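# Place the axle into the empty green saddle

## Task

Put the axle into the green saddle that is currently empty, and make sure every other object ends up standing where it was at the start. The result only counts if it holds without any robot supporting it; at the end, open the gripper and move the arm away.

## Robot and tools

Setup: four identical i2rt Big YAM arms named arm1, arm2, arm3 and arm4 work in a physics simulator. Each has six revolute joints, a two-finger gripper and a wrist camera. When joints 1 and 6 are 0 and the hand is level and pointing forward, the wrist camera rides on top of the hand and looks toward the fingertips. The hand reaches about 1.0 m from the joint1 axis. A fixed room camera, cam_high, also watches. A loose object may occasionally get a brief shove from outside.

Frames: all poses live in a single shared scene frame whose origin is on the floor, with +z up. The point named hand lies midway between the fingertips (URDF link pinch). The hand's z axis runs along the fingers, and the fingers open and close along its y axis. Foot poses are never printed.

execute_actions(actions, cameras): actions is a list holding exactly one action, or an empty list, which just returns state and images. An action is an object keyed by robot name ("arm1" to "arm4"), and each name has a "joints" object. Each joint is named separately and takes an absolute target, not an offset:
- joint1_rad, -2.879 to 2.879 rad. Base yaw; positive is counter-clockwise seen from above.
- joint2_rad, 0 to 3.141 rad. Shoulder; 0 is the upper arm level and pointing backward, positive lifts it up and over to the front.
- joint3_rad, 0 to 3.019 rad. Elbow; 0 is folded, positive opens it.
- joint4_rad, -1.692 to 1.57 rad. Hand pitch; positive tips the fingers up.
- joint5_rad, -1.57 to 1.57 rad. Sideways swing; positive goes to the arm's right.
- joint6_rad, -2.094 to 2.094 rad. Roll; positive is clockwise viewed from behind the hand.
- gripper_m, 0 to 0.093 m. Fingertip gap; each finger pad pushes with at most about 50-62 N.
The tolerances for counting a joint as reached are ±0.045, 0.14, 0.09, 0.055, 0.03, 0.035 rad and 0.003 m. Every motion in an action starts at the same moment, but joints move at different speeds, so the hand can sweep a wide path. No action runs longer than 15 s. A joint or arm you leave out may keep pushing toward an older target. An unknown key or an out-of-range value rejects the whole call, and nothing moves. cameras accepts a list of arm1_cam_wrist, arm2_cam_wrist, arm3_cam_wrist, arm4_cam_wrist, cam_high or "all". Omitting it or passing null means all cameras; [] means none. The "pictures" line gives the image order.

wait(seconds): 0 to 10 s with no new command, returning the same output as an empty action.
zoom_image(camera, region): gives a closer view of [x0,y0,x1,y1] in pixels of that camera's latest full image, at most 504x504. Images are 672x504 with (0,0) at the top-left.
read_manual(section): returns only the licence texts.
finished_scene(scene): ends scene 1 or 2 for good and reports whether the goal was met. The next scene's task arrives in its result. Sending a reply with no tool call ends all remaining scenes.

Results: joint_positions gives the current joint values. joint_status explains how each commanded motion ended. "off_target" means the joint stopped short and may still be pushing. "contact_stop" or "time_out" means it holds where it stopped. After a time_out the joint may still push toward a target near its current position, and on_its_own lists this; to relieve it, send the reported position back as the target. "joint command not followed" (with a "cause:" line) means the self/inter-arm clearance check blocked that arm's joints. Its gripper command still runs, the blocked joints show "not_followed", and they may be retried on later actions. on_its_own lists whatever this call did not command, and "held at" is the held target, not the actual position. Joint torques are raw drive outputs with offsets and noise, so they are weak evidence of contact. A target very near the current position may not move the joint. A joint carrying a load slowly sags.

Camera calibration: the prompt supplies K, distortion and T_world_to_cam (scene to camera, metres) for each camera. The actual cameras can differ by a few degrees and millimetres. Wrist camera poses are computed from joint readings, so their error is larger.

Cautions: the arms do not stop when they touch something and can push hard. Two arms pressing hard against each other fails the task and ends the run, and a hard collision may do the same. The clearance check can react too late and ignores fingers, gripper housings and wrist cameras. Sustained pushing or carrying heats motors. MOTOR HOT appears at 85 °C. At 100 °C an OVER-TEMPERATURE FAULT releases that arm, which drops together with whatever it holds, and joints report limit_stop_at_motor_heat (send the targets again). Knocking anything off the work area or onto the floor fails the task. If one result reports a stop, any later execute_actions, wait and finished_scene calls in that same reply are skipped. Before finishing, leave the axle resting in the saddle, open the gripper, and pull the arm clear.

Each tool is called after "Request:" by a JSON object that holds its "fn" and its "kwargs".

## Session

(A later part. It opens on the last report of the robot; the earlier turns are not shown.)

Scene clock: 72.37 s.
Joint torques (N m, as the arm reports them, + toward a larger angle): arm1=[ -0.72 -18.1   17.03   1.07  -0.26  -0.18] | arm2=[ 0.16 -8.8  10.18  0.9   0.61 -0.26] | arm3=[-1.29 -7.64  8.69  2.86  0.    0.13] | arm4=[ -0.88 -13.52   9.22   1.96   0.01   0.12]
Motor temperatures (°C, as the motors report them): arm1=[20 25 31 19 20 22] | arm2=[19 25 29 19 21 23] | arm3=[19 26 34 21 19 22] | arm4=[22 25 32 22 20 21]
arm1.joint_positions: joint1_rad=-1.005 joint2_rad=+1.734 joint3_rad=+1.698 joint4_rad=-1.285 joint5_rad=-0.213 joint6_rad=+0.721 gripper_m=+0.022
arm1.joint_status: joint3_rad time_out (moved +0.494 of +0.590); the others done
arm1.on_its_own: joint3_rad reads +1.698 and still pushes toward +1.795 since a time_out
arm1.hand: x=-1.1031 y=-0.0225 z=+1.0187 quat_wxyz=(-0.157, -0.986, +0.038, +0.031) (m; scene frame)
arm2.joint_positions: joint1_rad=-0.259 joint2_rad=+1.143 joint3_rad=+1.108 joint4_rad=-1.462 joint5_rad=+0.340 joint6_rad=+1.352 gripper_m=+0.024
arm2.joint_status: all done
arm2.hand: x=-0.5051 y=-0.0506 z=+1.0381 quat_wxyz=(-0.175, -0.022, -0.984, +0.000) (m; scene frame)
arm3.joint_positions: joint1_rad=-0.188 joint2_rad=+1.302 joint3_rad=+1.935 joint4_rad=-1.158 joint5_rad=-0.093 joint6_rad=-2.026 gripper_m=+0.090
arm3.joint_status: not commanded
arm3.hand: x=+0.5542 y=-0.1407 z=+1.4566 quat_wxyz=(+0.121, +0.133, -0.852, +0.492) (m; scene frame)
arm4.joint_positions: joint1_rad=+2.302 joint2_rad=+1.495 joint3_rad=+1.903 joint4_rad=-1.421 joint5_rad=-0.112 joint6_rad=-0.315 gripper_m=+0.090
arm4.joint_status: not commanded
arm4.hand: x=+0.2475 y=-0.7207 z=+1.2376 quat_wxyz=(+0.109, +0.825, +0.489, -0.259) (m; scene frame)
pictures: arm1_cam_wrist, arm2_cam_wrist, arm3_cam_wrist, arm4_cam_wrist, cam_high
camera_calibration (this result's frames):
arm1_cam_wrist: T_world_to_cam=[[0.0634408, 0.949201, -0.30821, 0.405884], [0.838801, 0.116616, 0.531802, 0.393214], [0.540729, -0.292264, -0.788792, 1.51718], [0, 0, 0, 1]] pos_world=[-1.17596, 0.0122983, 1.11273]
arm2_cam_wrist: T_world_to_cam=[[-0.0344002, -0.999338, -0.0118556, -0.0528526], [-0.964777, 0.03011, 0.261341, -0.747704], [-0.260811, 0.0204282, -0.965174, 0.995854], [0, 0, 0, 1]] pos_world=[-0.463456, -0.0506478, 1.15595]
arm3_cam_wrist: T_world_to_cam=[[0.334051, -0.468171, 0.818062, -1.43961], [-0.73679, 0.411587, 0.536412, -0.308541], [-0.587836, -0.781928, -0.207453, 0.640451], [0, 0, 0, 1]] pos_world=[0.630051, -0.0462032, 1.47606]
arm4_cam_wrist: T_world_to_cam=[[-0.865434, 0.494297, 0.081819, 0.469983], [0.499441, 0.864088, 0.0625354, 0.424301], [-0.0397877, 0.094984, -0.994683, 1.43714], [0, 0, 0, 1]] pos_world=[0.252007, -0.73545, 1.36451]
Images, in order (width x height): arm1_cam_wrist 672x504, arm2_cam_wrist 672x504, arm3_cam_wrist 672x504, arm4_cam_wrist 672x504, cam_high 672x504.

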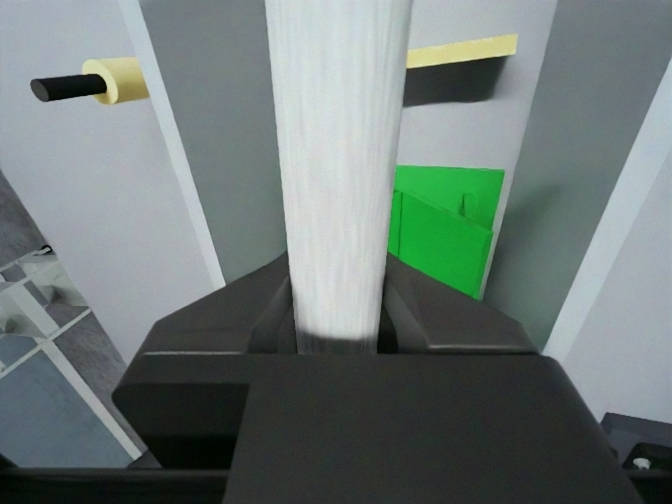

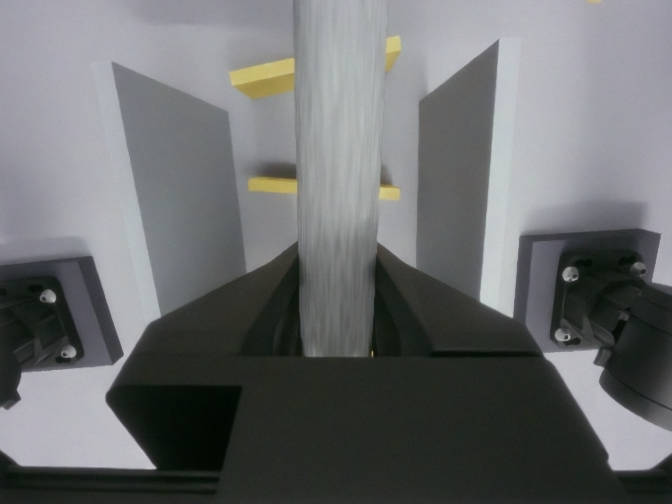

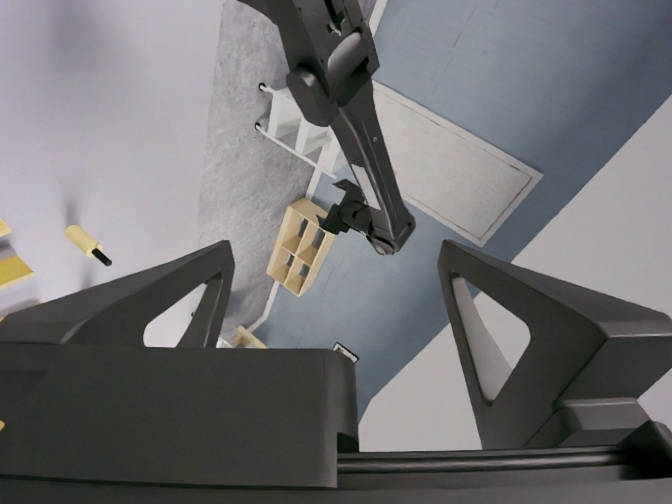

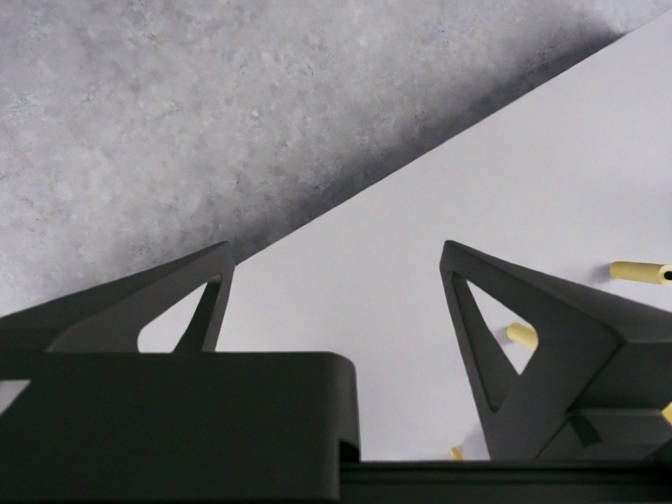

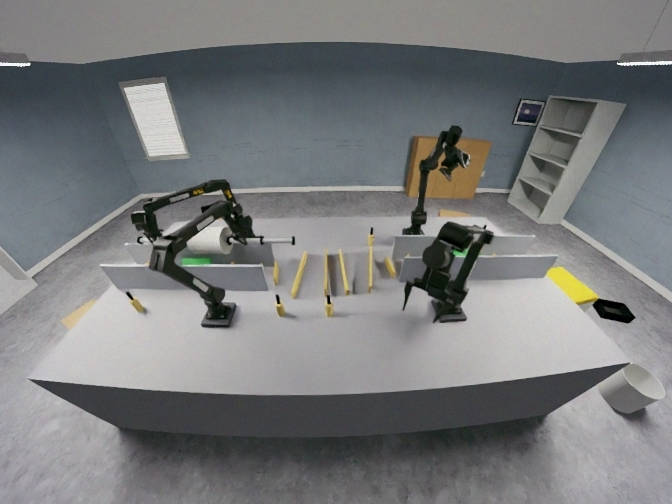

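Request:
{"fn": "execute_actions", "kwargs": {"actions": [{"arm1": {"joints": {"joint1_rad": -1.16, "joint2_rad": 2.232, "joint3_rad": 2.517, "joint4_rad": -1.372, "joint5_rad": -0.22, "joint6_rad": 0.54}}, "arm2": {"joints": {"joint1_rad": 0.42, "joint2_rad": 1.271, "joint3_rad": 1.132, "joint4_rad": -1.51, "joint5_rad": 0.305, "joint6_rad": 2.02}}}], "cameras": ["arm1_cam_wrist", "arm2_cam_wrist", "cam_high"]}}

Scene clock: 79.43 s.
Joint torques (N m, as the arm reports them, + toward a larger angle): arm1=[ -1.13 -26.78  17.02   0.66  -0.5   -0.01] | arm2=[  0.39 -12.12   9.28   0.15   0.7    0.04] | arm3=[-1.39 -7.57  8.68  2.87  0.    0.13] | arm4=[ -0.9  -13.55   9.25   1.9    0.02   0.13]
Motor temperatures (°C, as the motors report them): arm1=[20 26 33 19 20 22] | arm2=[19 24 29 19 21 23] | arm3=[19 26 33 21 19 22] | arm4=[22 25 32 22 20 21]
arm1.joint_positions: joint1_rad=-1.169 joint2_rad=+2.301 joint3_rad=+2.421 joint4_rad=-1.372 joint5_rad=-0.207 joint6_rad=+0.544 gripper_m=+0.022
arm1.joint_status: joint3_rad time_out (moved +0.723 of +0.819); the others done
arm1.on_its_own: joint3_rad reads +2.421 and still pushes toward +2.517 since a time_out
arm1.hand: x=-1.3267 y=-0.0235 z=+0.9565 quat_wxyz=(-0.163, -0.982, +0.029, +0.089) (m; scene frame)
arm2.joint_positions: joint1_rad=+0.399 joint2_rad=+1.314 joint3_rad=+1.097 joint4_rad=-1.506 joint5_rad=+0.293 joint6_rad=+2.009 gripper_m=+0.024
arm2.joint_status: all done
arm2.hand: x=-0.7253 y=-0.0305 z=+0.9787 quat_wxyz=(-0.166, -0.004, -0.986, +0.005) (m; scene frame)
arm3.joint_positions: joint1_rad=-0.188 joint2_rad=+1.302 joint3_rad=+1.935 joint4_rad=-1.158 joint5_rad=-0.093 joint6_rad=-2.026 gripper_m=+0.090
arm3.joint_status: not commanded
arm3.hand: x=+0.5542 y=-0.1407 z=+1.4566 quat_wxyz=(+0.121, +0.133, -0.852, +0.492) (m; scene frame)
arm4.joint_positions: joint1_rad=+2.302 joint2_rad=+1.495 joint3_rad=+1.903 joint4_rad=-1.421 joint5_rad=-0.112 joint6_rad=-0.315 gripper_m=+0.090
arm4.joint_status: not commanded
arm4.hand: x=+0.2475 y=-0.7207 z=+1.2376 quat_wxyz=(+0.109, +0.825, +0.489, -0.259) (m; scene frame)
pictures: arm1_cam_wrist, arm2_cam_wrist, cam_high
camera_calibration (this result's frames):
arm1_cam_wrist: T_world_to_cam=[[0.0249736, 0.946934, -0.320455, 0.362501], [0.895436, 0.121339, 0.428335, 0.788155], [0.444488, -0.297644, -0.844889, 1.51461], [0, 0, 0, 1]] pos_world=[-1.38802, 0.0119167, 1.05825]
arm2_cam_wrist: T_world_to_cam=[[-0.000918205, -0.999988, 0.00477037, -0.0329693], [-0.960363, 0.00221154, 0.278742, -0.959956], [-0.278749, -0.00432534, -0.960354, 0.862175], [0, 0, 0, 1]] pos_world=[-0.681607, -0.0271167, 1.09573]
Images, in order (width x height): arm1_cam_wrist 672x504, arm2_cam_wrist 672x504, cam_high 672x504.

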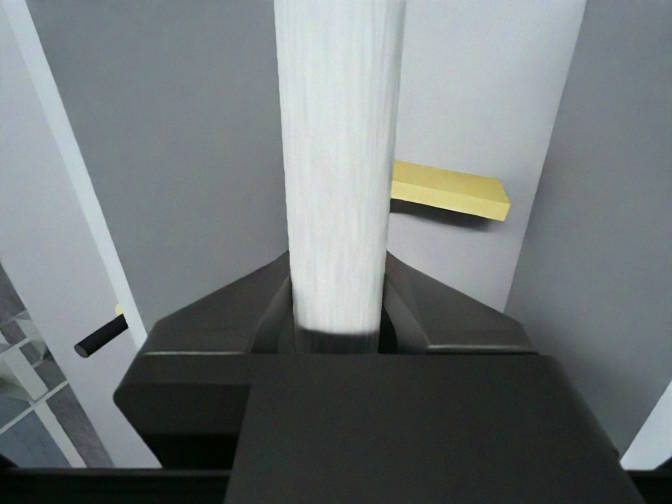

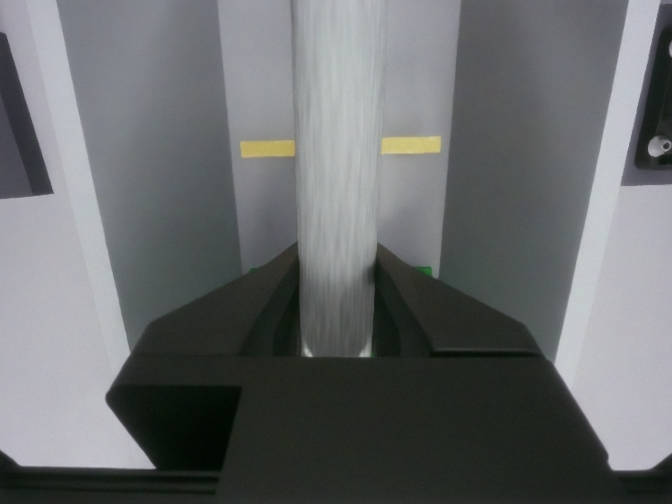

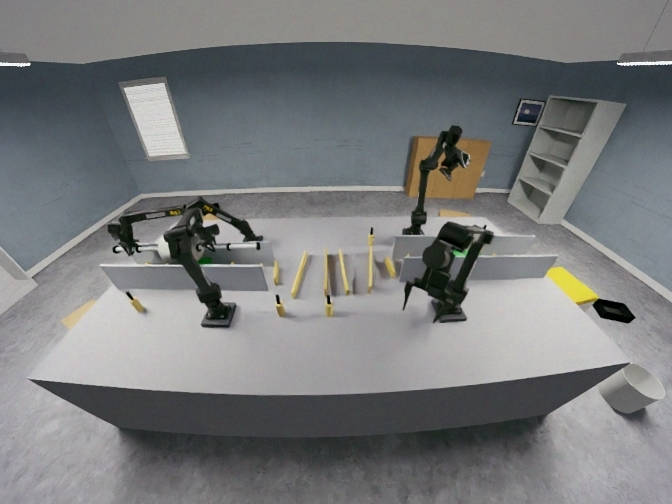

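Request:
{"fn": "zoom_image", "kwargs": {"camera": "arm1_cam_wrist", "region": [360, 120, 560, 270]}}

Request:
{"fn": "zoom_image", "kwargs": {"camera": "cam_high", "region": [90, 190, 290, 310]}}

Request:
{"fn": "zoom_image", "kwargs": {"camera": "arm2_cam_wrist", "region": [200, 100, 480, 380]}}

Region (360, 120, 560, 270) of arm1_cam_wrist's 672x504 image, scaled by 2.520, with more detail than that image has; it fills the top 378 rows of this view, and the rest is white.

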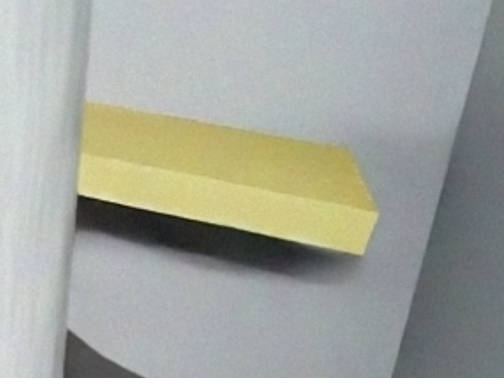

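Region (90, 190, 290, 310) of cam_high's 672x504 image, scaled by 2.520, with more detail than that image has; it fills the top 302 rows of this view, and the rest is white.

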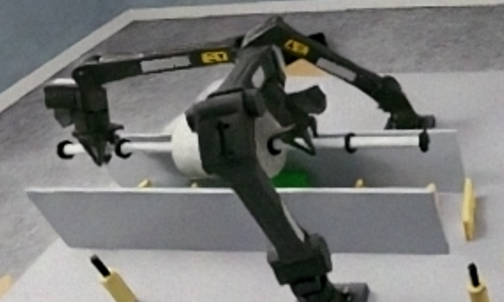

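Region (200, 100, 480, 380) of arm2_cam_wrist's 672x504 image, scaled by 1.800, with more detail than that image has.

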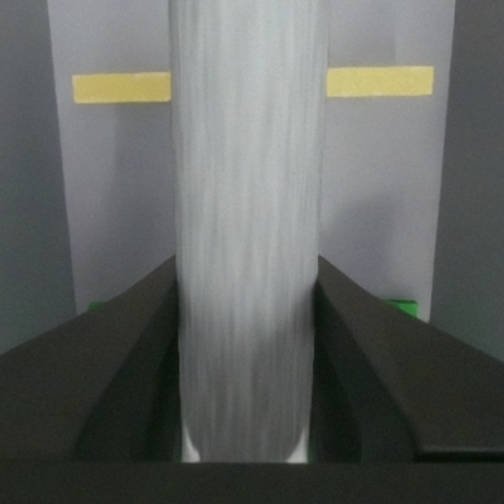

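Request:
{"fn": "execute_actions", "kwargs": {"actions": [{"arm1": {"joints": {"joint2_rad": 2.358, "joint5_rad": -0.285, "joint6_rad": 0.495}}, "arm2": {"joints": {"joint2_rad": 1.371, "joint3_rad": 0.906, "joint4_rad": -1.15}}}], "cameras": ["arm1_cam_wrist", "arm2_cam_wrist", "cam_high"]}}

Scene clock: 84.37 s.
Joint torques (N m, as the arm reports them, + toward a larger angle): arm1=[ -0.11 -26.77  16.15   0.45  -1.02  -0.05] | arm2=[ -0.42 -11.42   8.13   1.27   0.23   0.08] | arm3=[-1.28 -7.53  8.71  2.84  0.    0.13] | arm4=[ -0.9  -13.45   9.22   2.04   0.01   0.13]
Motor temperatures (°C, as the motors report them): arm1=[20 27 34 19 20 21] | arm2=[19 24 30 19 21 23] | arm3=[19 25 32 21 19 22] | arm4=[22 25 31 22 20 21]
arm1.joint_positions: joint1_rad=-1.164 joint2_rad=+2.426 joint3_rad=+2.431 joint4_rad=-1.369 joint5_rad=-0.261 joint6_rad=+0.501 gripper_m=+0.022
arm1.joint_status: all done
arm1.hand: x=-1.3235 y=-0.0360 z=+0.8675 quat_wxyz=(-0.160, -0.987, +0.008, +0.030) (m; scene frame)
arm2.joint_positions: joint1_rad=+0.408 joint2_rad=+1.404 joint3_rad=+0.876 joint4_rad=-1.175 joint5_rad=+0.305 joint6_rad=+2.006 gripper_m=+0.024
arm2.joint_status: all done
arm2.hand: x=-0.7245 y=-0.0329 z=+0.8698 quat_wxyz=(-0.167, +0.001, -0.986, -0.007) (m; scene frame)
arm3.joint_positions: joint1_rad=-0.188 joint2_rad=+1.302 joint3_rad=+1.935 joint4_rad=-1.158 joint5_rad=-0.093 joint6_rad=-2.026 gripper_m=+0.090
arm3.joint_status: not commanded
arm3.hand: x=+0.5542 y=-0.1407 z=+1.4566 quat_wxyz=(+0.121, +0.133, -0.852, +0.492) (m; scene frame)
arm4.joint_positions: joint1_rad=+2.302 joint2_rad=+1.495 joint3_rad=+1.903 joint4_rad=-1.421 joint5_rad=-0.112 joint6_rad=-0.315 gripper_m=+0.090
arm4.joint_status: not commanded
arm4.hand: x=+0.2475 y=-0.7207 z=+1.2376 quat_wxyz=(+0.109, +0.825, +0.489, -0.259) (m; scene frame)
pictures: arm1_cam_wrist, arm2_cam_wrist, cam_high
camera_calibration (this result's frames):
arm1_cam_wrist: T_world_to_cam=[[0.00357375, 0.950294, -0.311333, 0.309639], [0.833909, 0.168992, 0.525392, 0.661011], [0.55189, -0.261501, -0.791855, 1.53168], [0, 0, 0, 1]] pos_world=[-1.39765, -0.00541782, 0.961978]
arm2_cam_wrist: T_world_to_cam=[[0.0122435, -0.999754, -0.0184749, -0.00515306], [-0.961022, -0.0168687, 0.275957, -0.927449], [-0.276201, 0.0143761, -0.960992, 0.760897], [0, 0, 0, 1]] pos_world=[-0.681075, -0.0317354, 0.987057]
Images, in order (width x height): arm1_cam_wrist 672x504, arm2_cam_wrist 672x504, cam_high 672x504.

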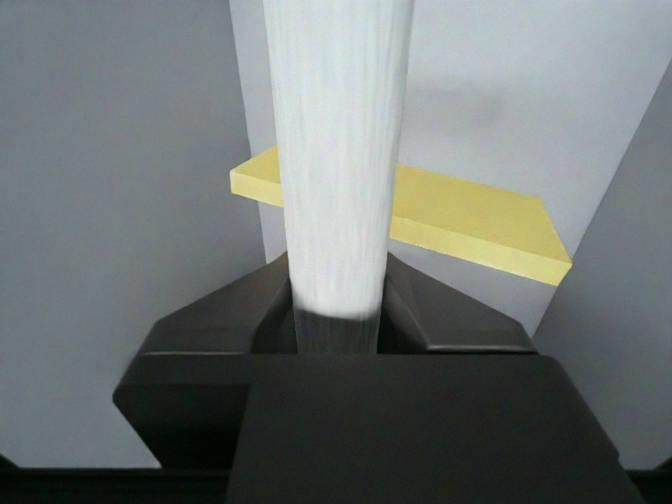

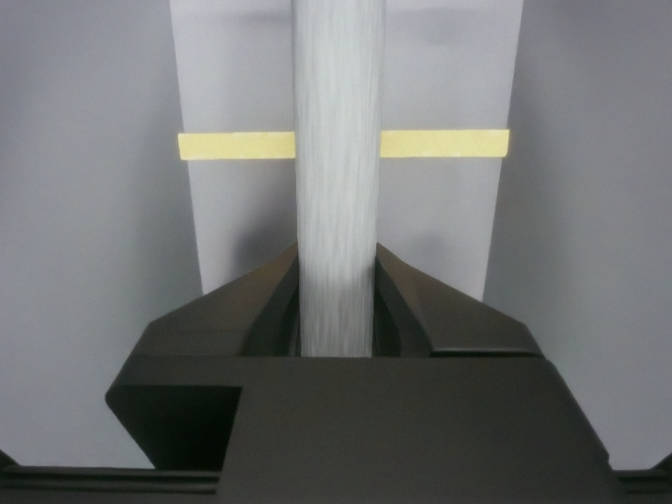

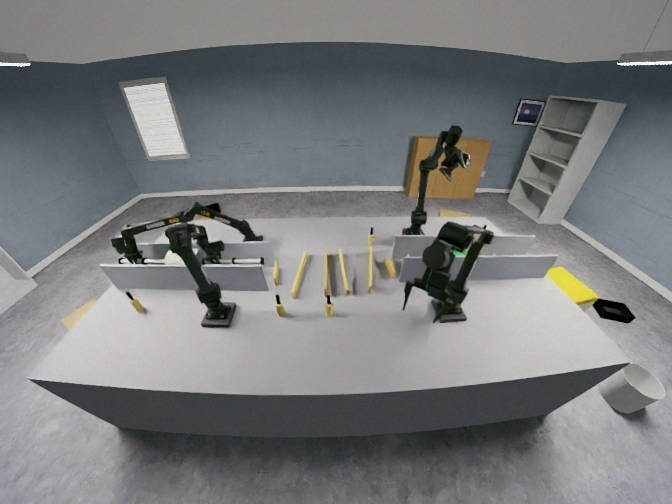

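Request:
{"fn": "zoom_image", "kwargs": {"camera": "arm1_cam_wrist", "region": [380, 140, 620, 320]}}

Request:
{"fn": "zoom_image", "kwargs": {"camera": "cam_high", "region": [90, 190, 290, 310]}}

Region (380, 140, 620, 320) of arm1_cam_wrist's 672x504 image, scaled by 2.100, with more detail than that image has; it fills the top 378 rows of this view, and the rest is white.

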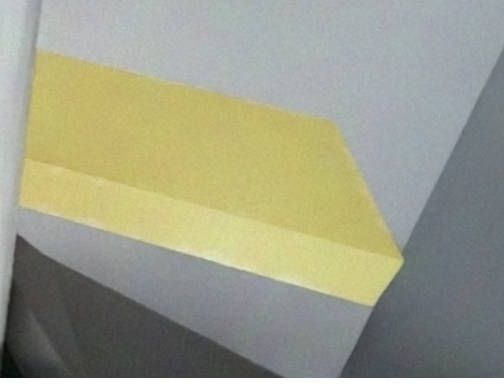

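Region (90, 190, 290, 310) of cam_high's 672x504 image, scaled by 2.520, with more detail than that image has; it fills the top 302 rows of this view, and the rest is white.

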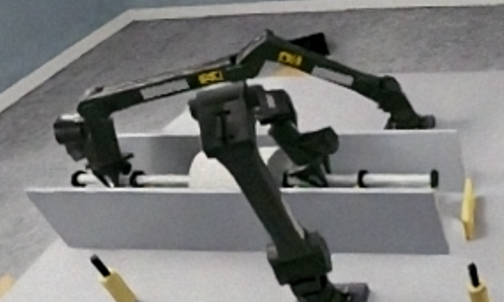

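Request:
{"fn": "execute_actions", "kwargs": {"actions": [{"arm1": {"joints": {"joint2_rad": 2.372}}, "arm2": {"joints": {"joint2_rad": 1.383, "joint3_rad": 0.89}}}], "cameras": ["arm1_cam_wrist", "arm2_cam_wrist"]}}

Scene clock: 87.37 s.
Joint torques (N m, as the arm reports them, + toward a larger angle): arm1=[ -0.88 -26.74  16.17   0.35  -0.99  -0.09] | arm2=[ -0.22 -10.44   7.57   1.09   0.32   0.06] | arm3=[-1.41 -7.46  8.64  2.87  0.    0.13] | arm4=[ -1.04 -13.68   9.21   2.04   0.03   0.13]
Motor temperatures (°C, as the motors report them): arm1=[20 28 34 19 20 21] | arm2=[19 24 29 19 21 23] | arm3=[19 25 32 21 19 22] | arm4=[22 25 31 22 20 21]
arm1.joint_positions: joint1_rad=-1.164 joint2_rad=+2.426 joint3_rad=+2.431 joint4_rad=-1.369 joint5_rad=-0.261 joint6_rad=+0.501 gripper_m=+0.022
arm1.joint_status: all done
arm1.hand: x=-1.3235 y=-0.0360 z=+0.8675 quat_wxyz=(-0.160, -0.987, +0.008, +0.030) (m; scene frame)
arm2.joint_positions: joint1_rad=+0.408 joint2_rad=+1.404 joint3_rad=+0.870 joint4_rad=-1.169 joint5_rad=+0.303 joint6_rad=+2.006 gripper_m=+0.024
arm2.joint_status: all done
arm2.hand: x=-0.7243 y=-0.0341 z=+0.8678 quat_wxyz=(-0.167, +0.001, -0.986, -0.007) (m; scene frame)
arm3.joint_positions: joint1_rad=-0.188 joint2_rad=+1.302 joint3_rad=+1.935 joint4_rad=-1.158 joint5_rad=-0.093 joint6_rad=-2.026 gripper_m=+0.090
arm3.joint_status: not commanded
arm3.hand: x=+0.5542 y=-0.1407 z=+1.4566 quat_wxyz=(+0.121, +0.133, -0.852, +0.492) (m; scene frame)
arm4.joint_positions: joint1_rad=+2.302 joint2_rad=+1.495 joint3_rad=+1.903 joint4_rad=-1.421 joint5_rad=-0.112 joint6_rad=-0.315 gripper_m=+0.090
arm4.joint_status: not commanded
arm4.hand: x=+0.2475 y=-0.7207 z=+1.2376 quat_wxyz=(+0.109, +0.825, +0.489, -0.259) (m; scene frame)
pictures: arm1_cam_wrist, arm2_cam_wrist
camera_calibration (this result's frames):
arm1_cam_wrist: T_world_to_cam=[[0.00357375, 0.950294, -0.311333, 0.309639], [0.833909, 0.168992, 0.525392, 0.661011], [0.55189, -0.261501, -0.791855, 1.53168], [0, 0, 0, 1]] pos_world=[-1.39765, -0.00541782, 0.961978]
arm2_cam_wrist: T_world_to_cam=[[0.0119705, -0.999771, -0.0177298, -0.00717161], [-0.960547, -0.0164243, 0.277632, -0.927843], [-0.277859, 0.0137069, -0.960524, 0.757419], [0, 0, 0, 1]] pos_world=[-0.680695, -0.032791, 0.984991]
Images, in order (width x height): arm1_cam_wrist 672x504, arm2_cam_wrist 672x504.

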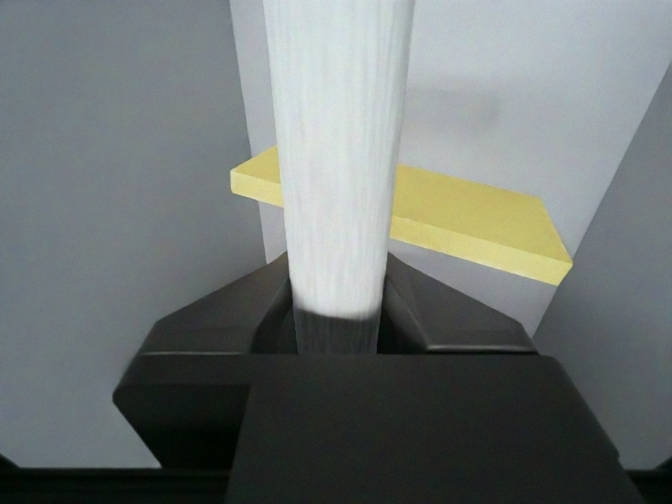

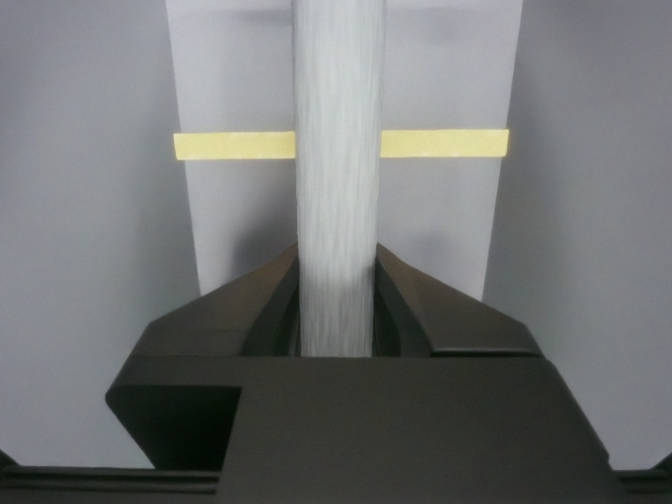

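Request:
{"fn": "execute_actions", "kwargs": {"actions": [], "cameras": []}}

Scene clock: 87.47 s.
Joint torques (N m, as the arm reports them, + toward a larger angle): arm1=[ -1.3  -25.62  16.1    0.57  -0.95  -0.13] | arm2=[ -0.57 -10.52   7.5    1.09   0.32   0.07] | arm3=[-1.29 -7.47  8.68  2.86  0.    0.12] | arm4=[ -1.24 -13.51   9.24   1.96   0.05   0.12]
Motor temperatures (°C, as the motors report them): arm1=[20 28 34 19 20 21] | arm2=[19 24 29 19 21 23] | arm3=[19 25 32 21 19 22] | arm4=[22 25 31 22 20 21]
arm1.joint_positions: joint1_rad=-1.164 joint2_rad=+2.426 joint3_rad=+2.431 joint4_rad=-1.369 joint5_rad=-0.261 joint6_rad=+0.501 gripper_m=+0.022
arm1.joint_status: all done
arm1.hand: x=-1.3235 y=-0.0360 z=+0.8675 quat_wxyz=(-0.160, -0.987, +0.008, +0.030) (m; scene frame)
arm2.joint_positions: joint1_rad=+0.408 joint2_rad=+1.404 joint3_rad=+0.870 joint4_rad=-1.169 joint5_rad=+0.303 joint6_rad=+2.006 gripper_m=+0.024
arm2.joint_status: all done
arm2.hand: x=-0.7243 y=-0.0341 z=+0.8678 quat_wxyz=(-0.167, +0.001, -0.986, -0.007) (m; scene frame)
arm3.joint_positions: joint1_rad=-0.188 joint2_rad=+1.302 joint3_rad=+1.935 joint4_rad=-1.158 joint5_rad=-0.093 joint6_rad=-2.026 gripper_m=+0.090
arm3.joint_status: not commanded
arm3.hand: x=+0.5542 y=-0.1407 z=+1.4566 quat_wxyz=(+0.121, +0.133, -0.852, +0.492) (m; scene frame)
arm4.joint_positions: joint1_rad=+2.302 joint2_rad=+1.495 joint3_rad=+1.903 joint4_rad=-1.421 joint5_rad=-0.112 joint6_rad=-0.315 gripper_m=+0.090
arm4.joint_status: not commanded
arm4.hand: x=+0.2475 y=-0.7207 z=+1.2376 quat_wxyz=(+0.109, +0.825, +0.489, -0.259) (m; scene frame)
pictures: none
No camera images: the call's "cameras" was empty. Leave "cameras" out to get every camera's image.

Request:
{"fn": "execute_actions", "kwargs": {"actions": [{"arm1": {"joints": {"gripper_m": 0.08, "joint2_rad": 2.345}}, "arm2": {"joints": {"gripper_m": 0.08, "joint2_rad": 1.37}}}], "cameras": ["arm1_cam_wrist", "arm2_cam_wrist"]}}

Scene clock: 89.40 s.
Joint torques (N m, as the arm reports them, + toward a larger angle): arm1=[ -1.38 -22.61  14.02   0.53  -0.31  -0.09] | arm2=[-0.32 -8.34  7.7   0.88  0.34  0.  ] | arm3=[-1.42 -7.52  8.68  2.85 -0.01  0.12] | arm4=[ -0.62 -13.47   9.18   2.04   0.01   0.13]
Motor temperatures (°C, as the motors report them): arm1=[20 28 35 19 20 21] | arm2=[19 24 29 19 21 23] | arm3=[19 25 32 21 19 22] | arm4=[22 25 31 22 20 21]
arm1.joint_positions: joint1_rad=-1.163 joint2_rad=+2.356 joint3_rad=+2.459 joint4_rad=-1.369 joint5_rad=-0.280 joint6_rad=+0.501 gripper_m=+0.080
arm1.joint_status: all done
arm1.hand: x=-1.3272 y=-0.0423 z=+0.9340 quat_wxyz=(-0.189, -0.980, +0.000, +0.068) (m; scene frame)
arm2.joint_positions: joint1_rad=+0.408 joint2_rad=+1.369 joint3_rad=+0.870 joint4_rad=-1.163 joint5_rad=+0.303 joint6_rad=+2.012 gripper_m=+0.080
arm2.joint_status: all done
arm2.hand: x=-0.7255 y=-0.0317 z=+0.8780 quat_wxyz=(-0.159, -0.005, -0.987, -0.025) (m; scene frame)
arm3.joint_positions: joint1_rad=-0.188 joint2_rad=+1.302 joint3_rad=+1.935 joint4_rad=-1.158 joint5_rad=-0.093 joint6_rad=-2.026 gripper_m=+0.090
arm3.joint_status: not commanded
arm3.hand: x=+0.5542 y=-0.1407 z=+1.4566 quat_wxyz=(+0.121, +0.133, -0.852, +0.492) (m; scene frame)
arm4.joint_positions: joint1_rad=+2.302 joint2_rad=+1.495 joint3_rad=+1.903 joint4_rad=-1.421 joint5_rad=-0.112 joint6_rad=-0.315 gripper_m=+0.090
arm4.joint_status: not commanded
arm4.hand: x=+0.2475 y=-0.7207 z=+1.2376 quat_wxyz=(+0.109, +0.825, +0.489, -0.259) (m; scene frame)
pictures: arm1_cam_wrist, arm2_cam_wrist
camera_calibration (this result's frames):
arm1_cam_wrist: T_world_to_cam=[[-0.0288089, 0.929945, -0.366568, 0.344057], [0.871442, 0.203006, 0.446517, 0.755172], [0.489652, -0.306579, -0.816242, 1.52303], [0, 0, 0, 1]] pos_world=[-1.39393, -0.0063288, 1.03208]
arm2_cam_wrist: T_world_to_cam=[[0.00698677, -0.998397, -0.0561718, 0.0255319], [-0.95595, -0.0231528, 0.292615, -0.941852], [-0.293446, 0.051653, -0.954579, 0.751443], [0, 0, 0, 1]] pos_world=[-0.680034, -0.0351298, 0.994346]
Images, in order (width x height): arm1_cam_wrist 672x504, arm2_cam_wrist 672x504.

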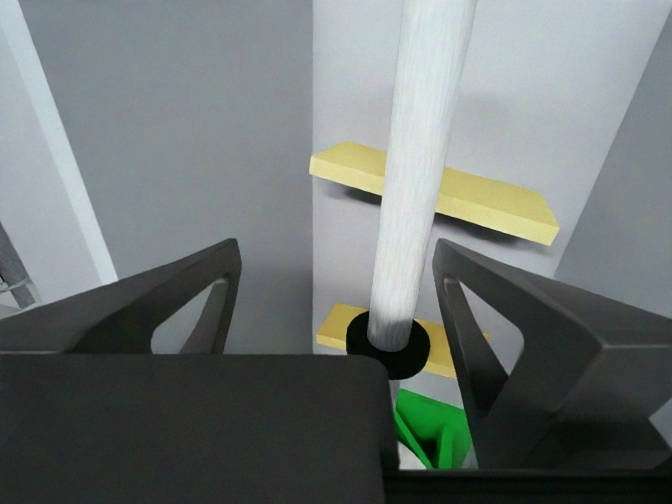

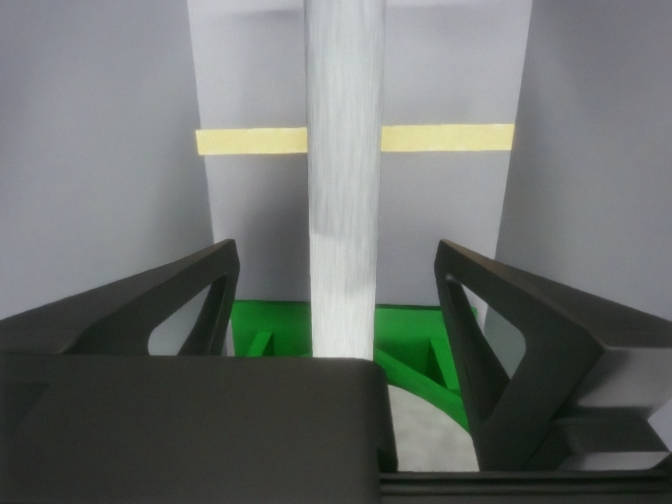

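Request:
{"fn": "execute_actions", "kwargs": {"actions": [{"arm1": {"joints": {"joint2_rad": 2.13}}, "arm2": {"joints": {"joint2_rad": 1.02, "joint3_rad": 1.09, "joint4_rad": -1.45}}}], "cameras": ["arm1_cam_wrist", "arm2_cam_wrist", "cam_high"]}}

Scene clock: 91.17 s.
Joint torques (N m, as the arm reports them, + toward a larger angle): arm1=[ -2.12 -19.56  11.59   0.97  -0.22  -0.06] | arm2=[-0.43 -3.8   8.86  0.45  0.31 -0.03] | arm3=[-1.37 -7.5   8.66  2.84  0.    0.12] | arm4=[ -1.28 -13.29   9.3    1.97   0.03   0.11]
Motor temperatures (°C, as the motors report them): arm1=[20 28 34 19 20 21] | arm2=[19 24 29 19 21 23] | arm3=[19 25 31 21 19 22] | arm4=[22 25 31 22 20 21]
arm1.joint_positions: joint1_rad=-1.163 joint2_rad=+2.126 joint3_rad=+2.488 joint4_rad=-1.369 joint5_rad=-0.281 joint6_rad=+0.501 gripper_m=+0.080
arm1.joint_status: all done
arm1.hand: x=-1.3052 y=-0.0322 z=+1.1228 quat_wxyz=(-0.244, -0.952, -0.019, +0.181) (m; scene frame)
arm2.joint_positions: joint1_rad=+0.408 joint2_rad=+1.018 joint3_rad=+1.072 joint4_rad=-1.437 joint5_rad=+0.303 joint6_rad=+2.012 gripper_m=+0.080
arm2.joint_status: all done
arm2.hand: x=-0.7185 y=-0.0508 z=+1.0580 quat_wxyz=(-0.101, -0.025, -0.983, -0.150) (m; scene frame)
arm3.joint_positions: joint1_rad=-0.188 joint2_rad=+1.302 joint3_rad=+1.935 joint4_rad=-1.158 joint5_rad=-0.093 joint6_rad=-2.026 gripper_m=+0.090
arm3.joint_status: not commanded
arm3.hand: x=+0.5542 y=-0.1407 z=+1.4566 quat_wxyz=(+0.121, +0.133, -0.852, +0.492) (m; scene frame)
arm4.joint_positions: joint1_rad=+2.302 joint2_rad=+1.495 joint3_rad=+1.903 joint4_rad=-1.421 joint5_rad=-0.112 joint6_rad=-0.315 gripper_m=+0.090
arm4.joint_status: not commanded
arm4.hand: x=+0.2475 y=-0.7207 z=+1.2376 quat_wxyz=(+0.109, +0.825, +0.489, -0.259) (m; scene frame)
pictures: arm1_cam_wrist, arm2_cam_wrist, cam_high
camera_calibration (this result's frames):
arm1_cam_wrist: T_world_to_cam=[[-0.12578, 0.882161, -0.453841, 0.374377], [0.947739, 0.242058, 0.207842, 1.01843], [0.293206, -0.40398, -0.866505, 1.46633], [0, 0, 0, 1]] pos_world=[-1.34806, 0.0155863, 1.22881]
arm2_cam_wrist: T_world_to_cam=[[-0.0120648, -0.951821, -0.306418, 0.269997], [-0.917287, -0.11145, 0.382313, -1.05985], [-0.398044, 0.285686, -0.871748, 0.775409], [0, 0, 0, 1]] pos_world=[-0.660285, -0.0826548, 1.16389]
Images, in order (width x height): arm1_cam_wrist 672x504, arm2_cam_wrist 672x504, cam_high 672x504.

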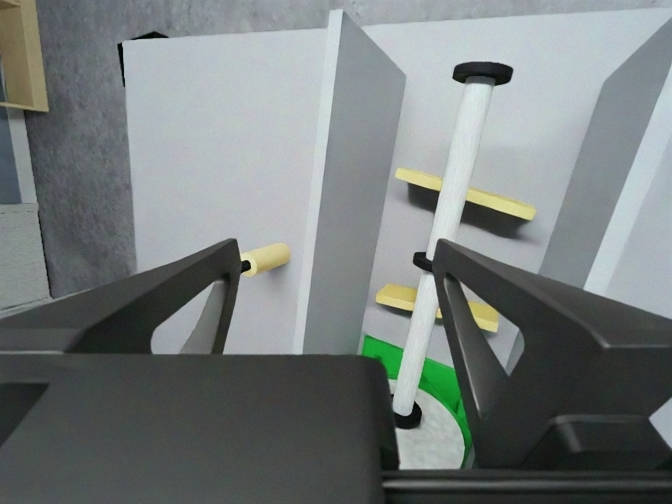

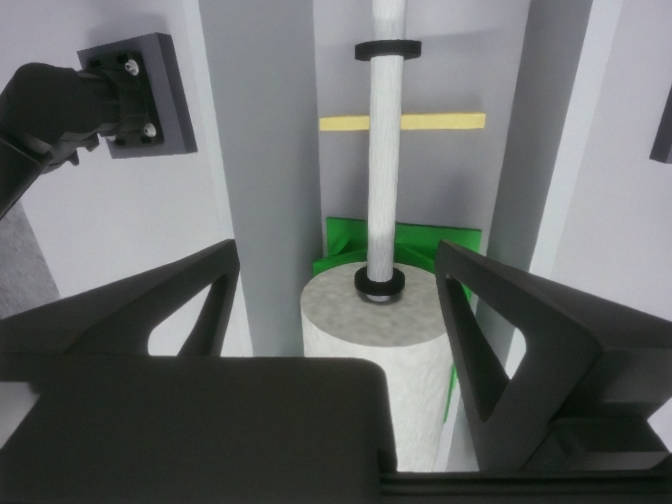

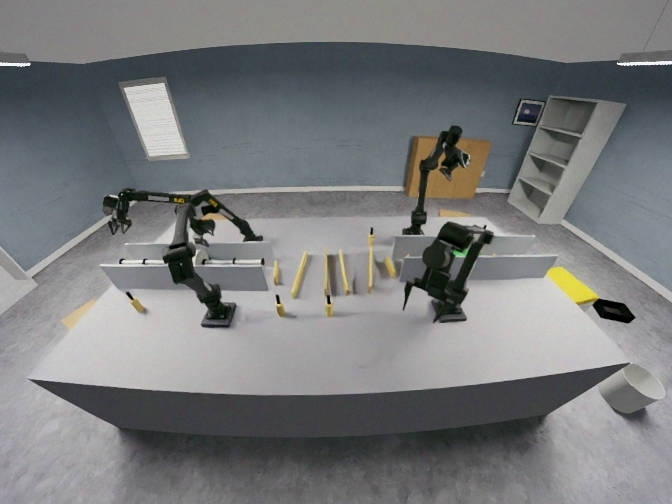

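Request:
{"fn": "zoom_image", "kwargs": {"camera": "arm2_cam_wrist", "region": [280, 20, 520, 360]}}

Request:
{"fn": "zoom_image", "kwargs": {"camera": "arm1_cam_wrist", "region": [340, 40, 560, 480]}}

Region (280, 20, 520, 360) of arm2_cam_wrist's 672x504 image, scaled by 1.482, with more detail than that image has; it fills the left 356 columns of this view, and the rest is white.

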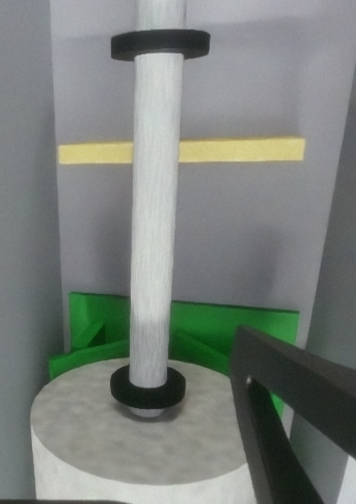

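Region (340, 40, 560, 480) of arm1_cam_wrist's 672x504 image, scaled by 1.145, with more detail than that image has.

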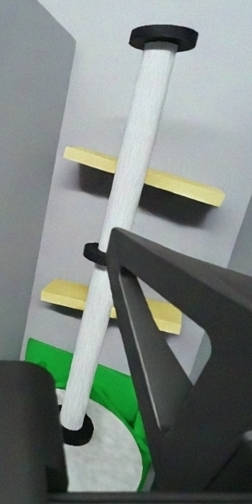

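Request:
{"fn": "finished_scene", "kwargs": {"scene": 2}}

The scene is finished: the task was done.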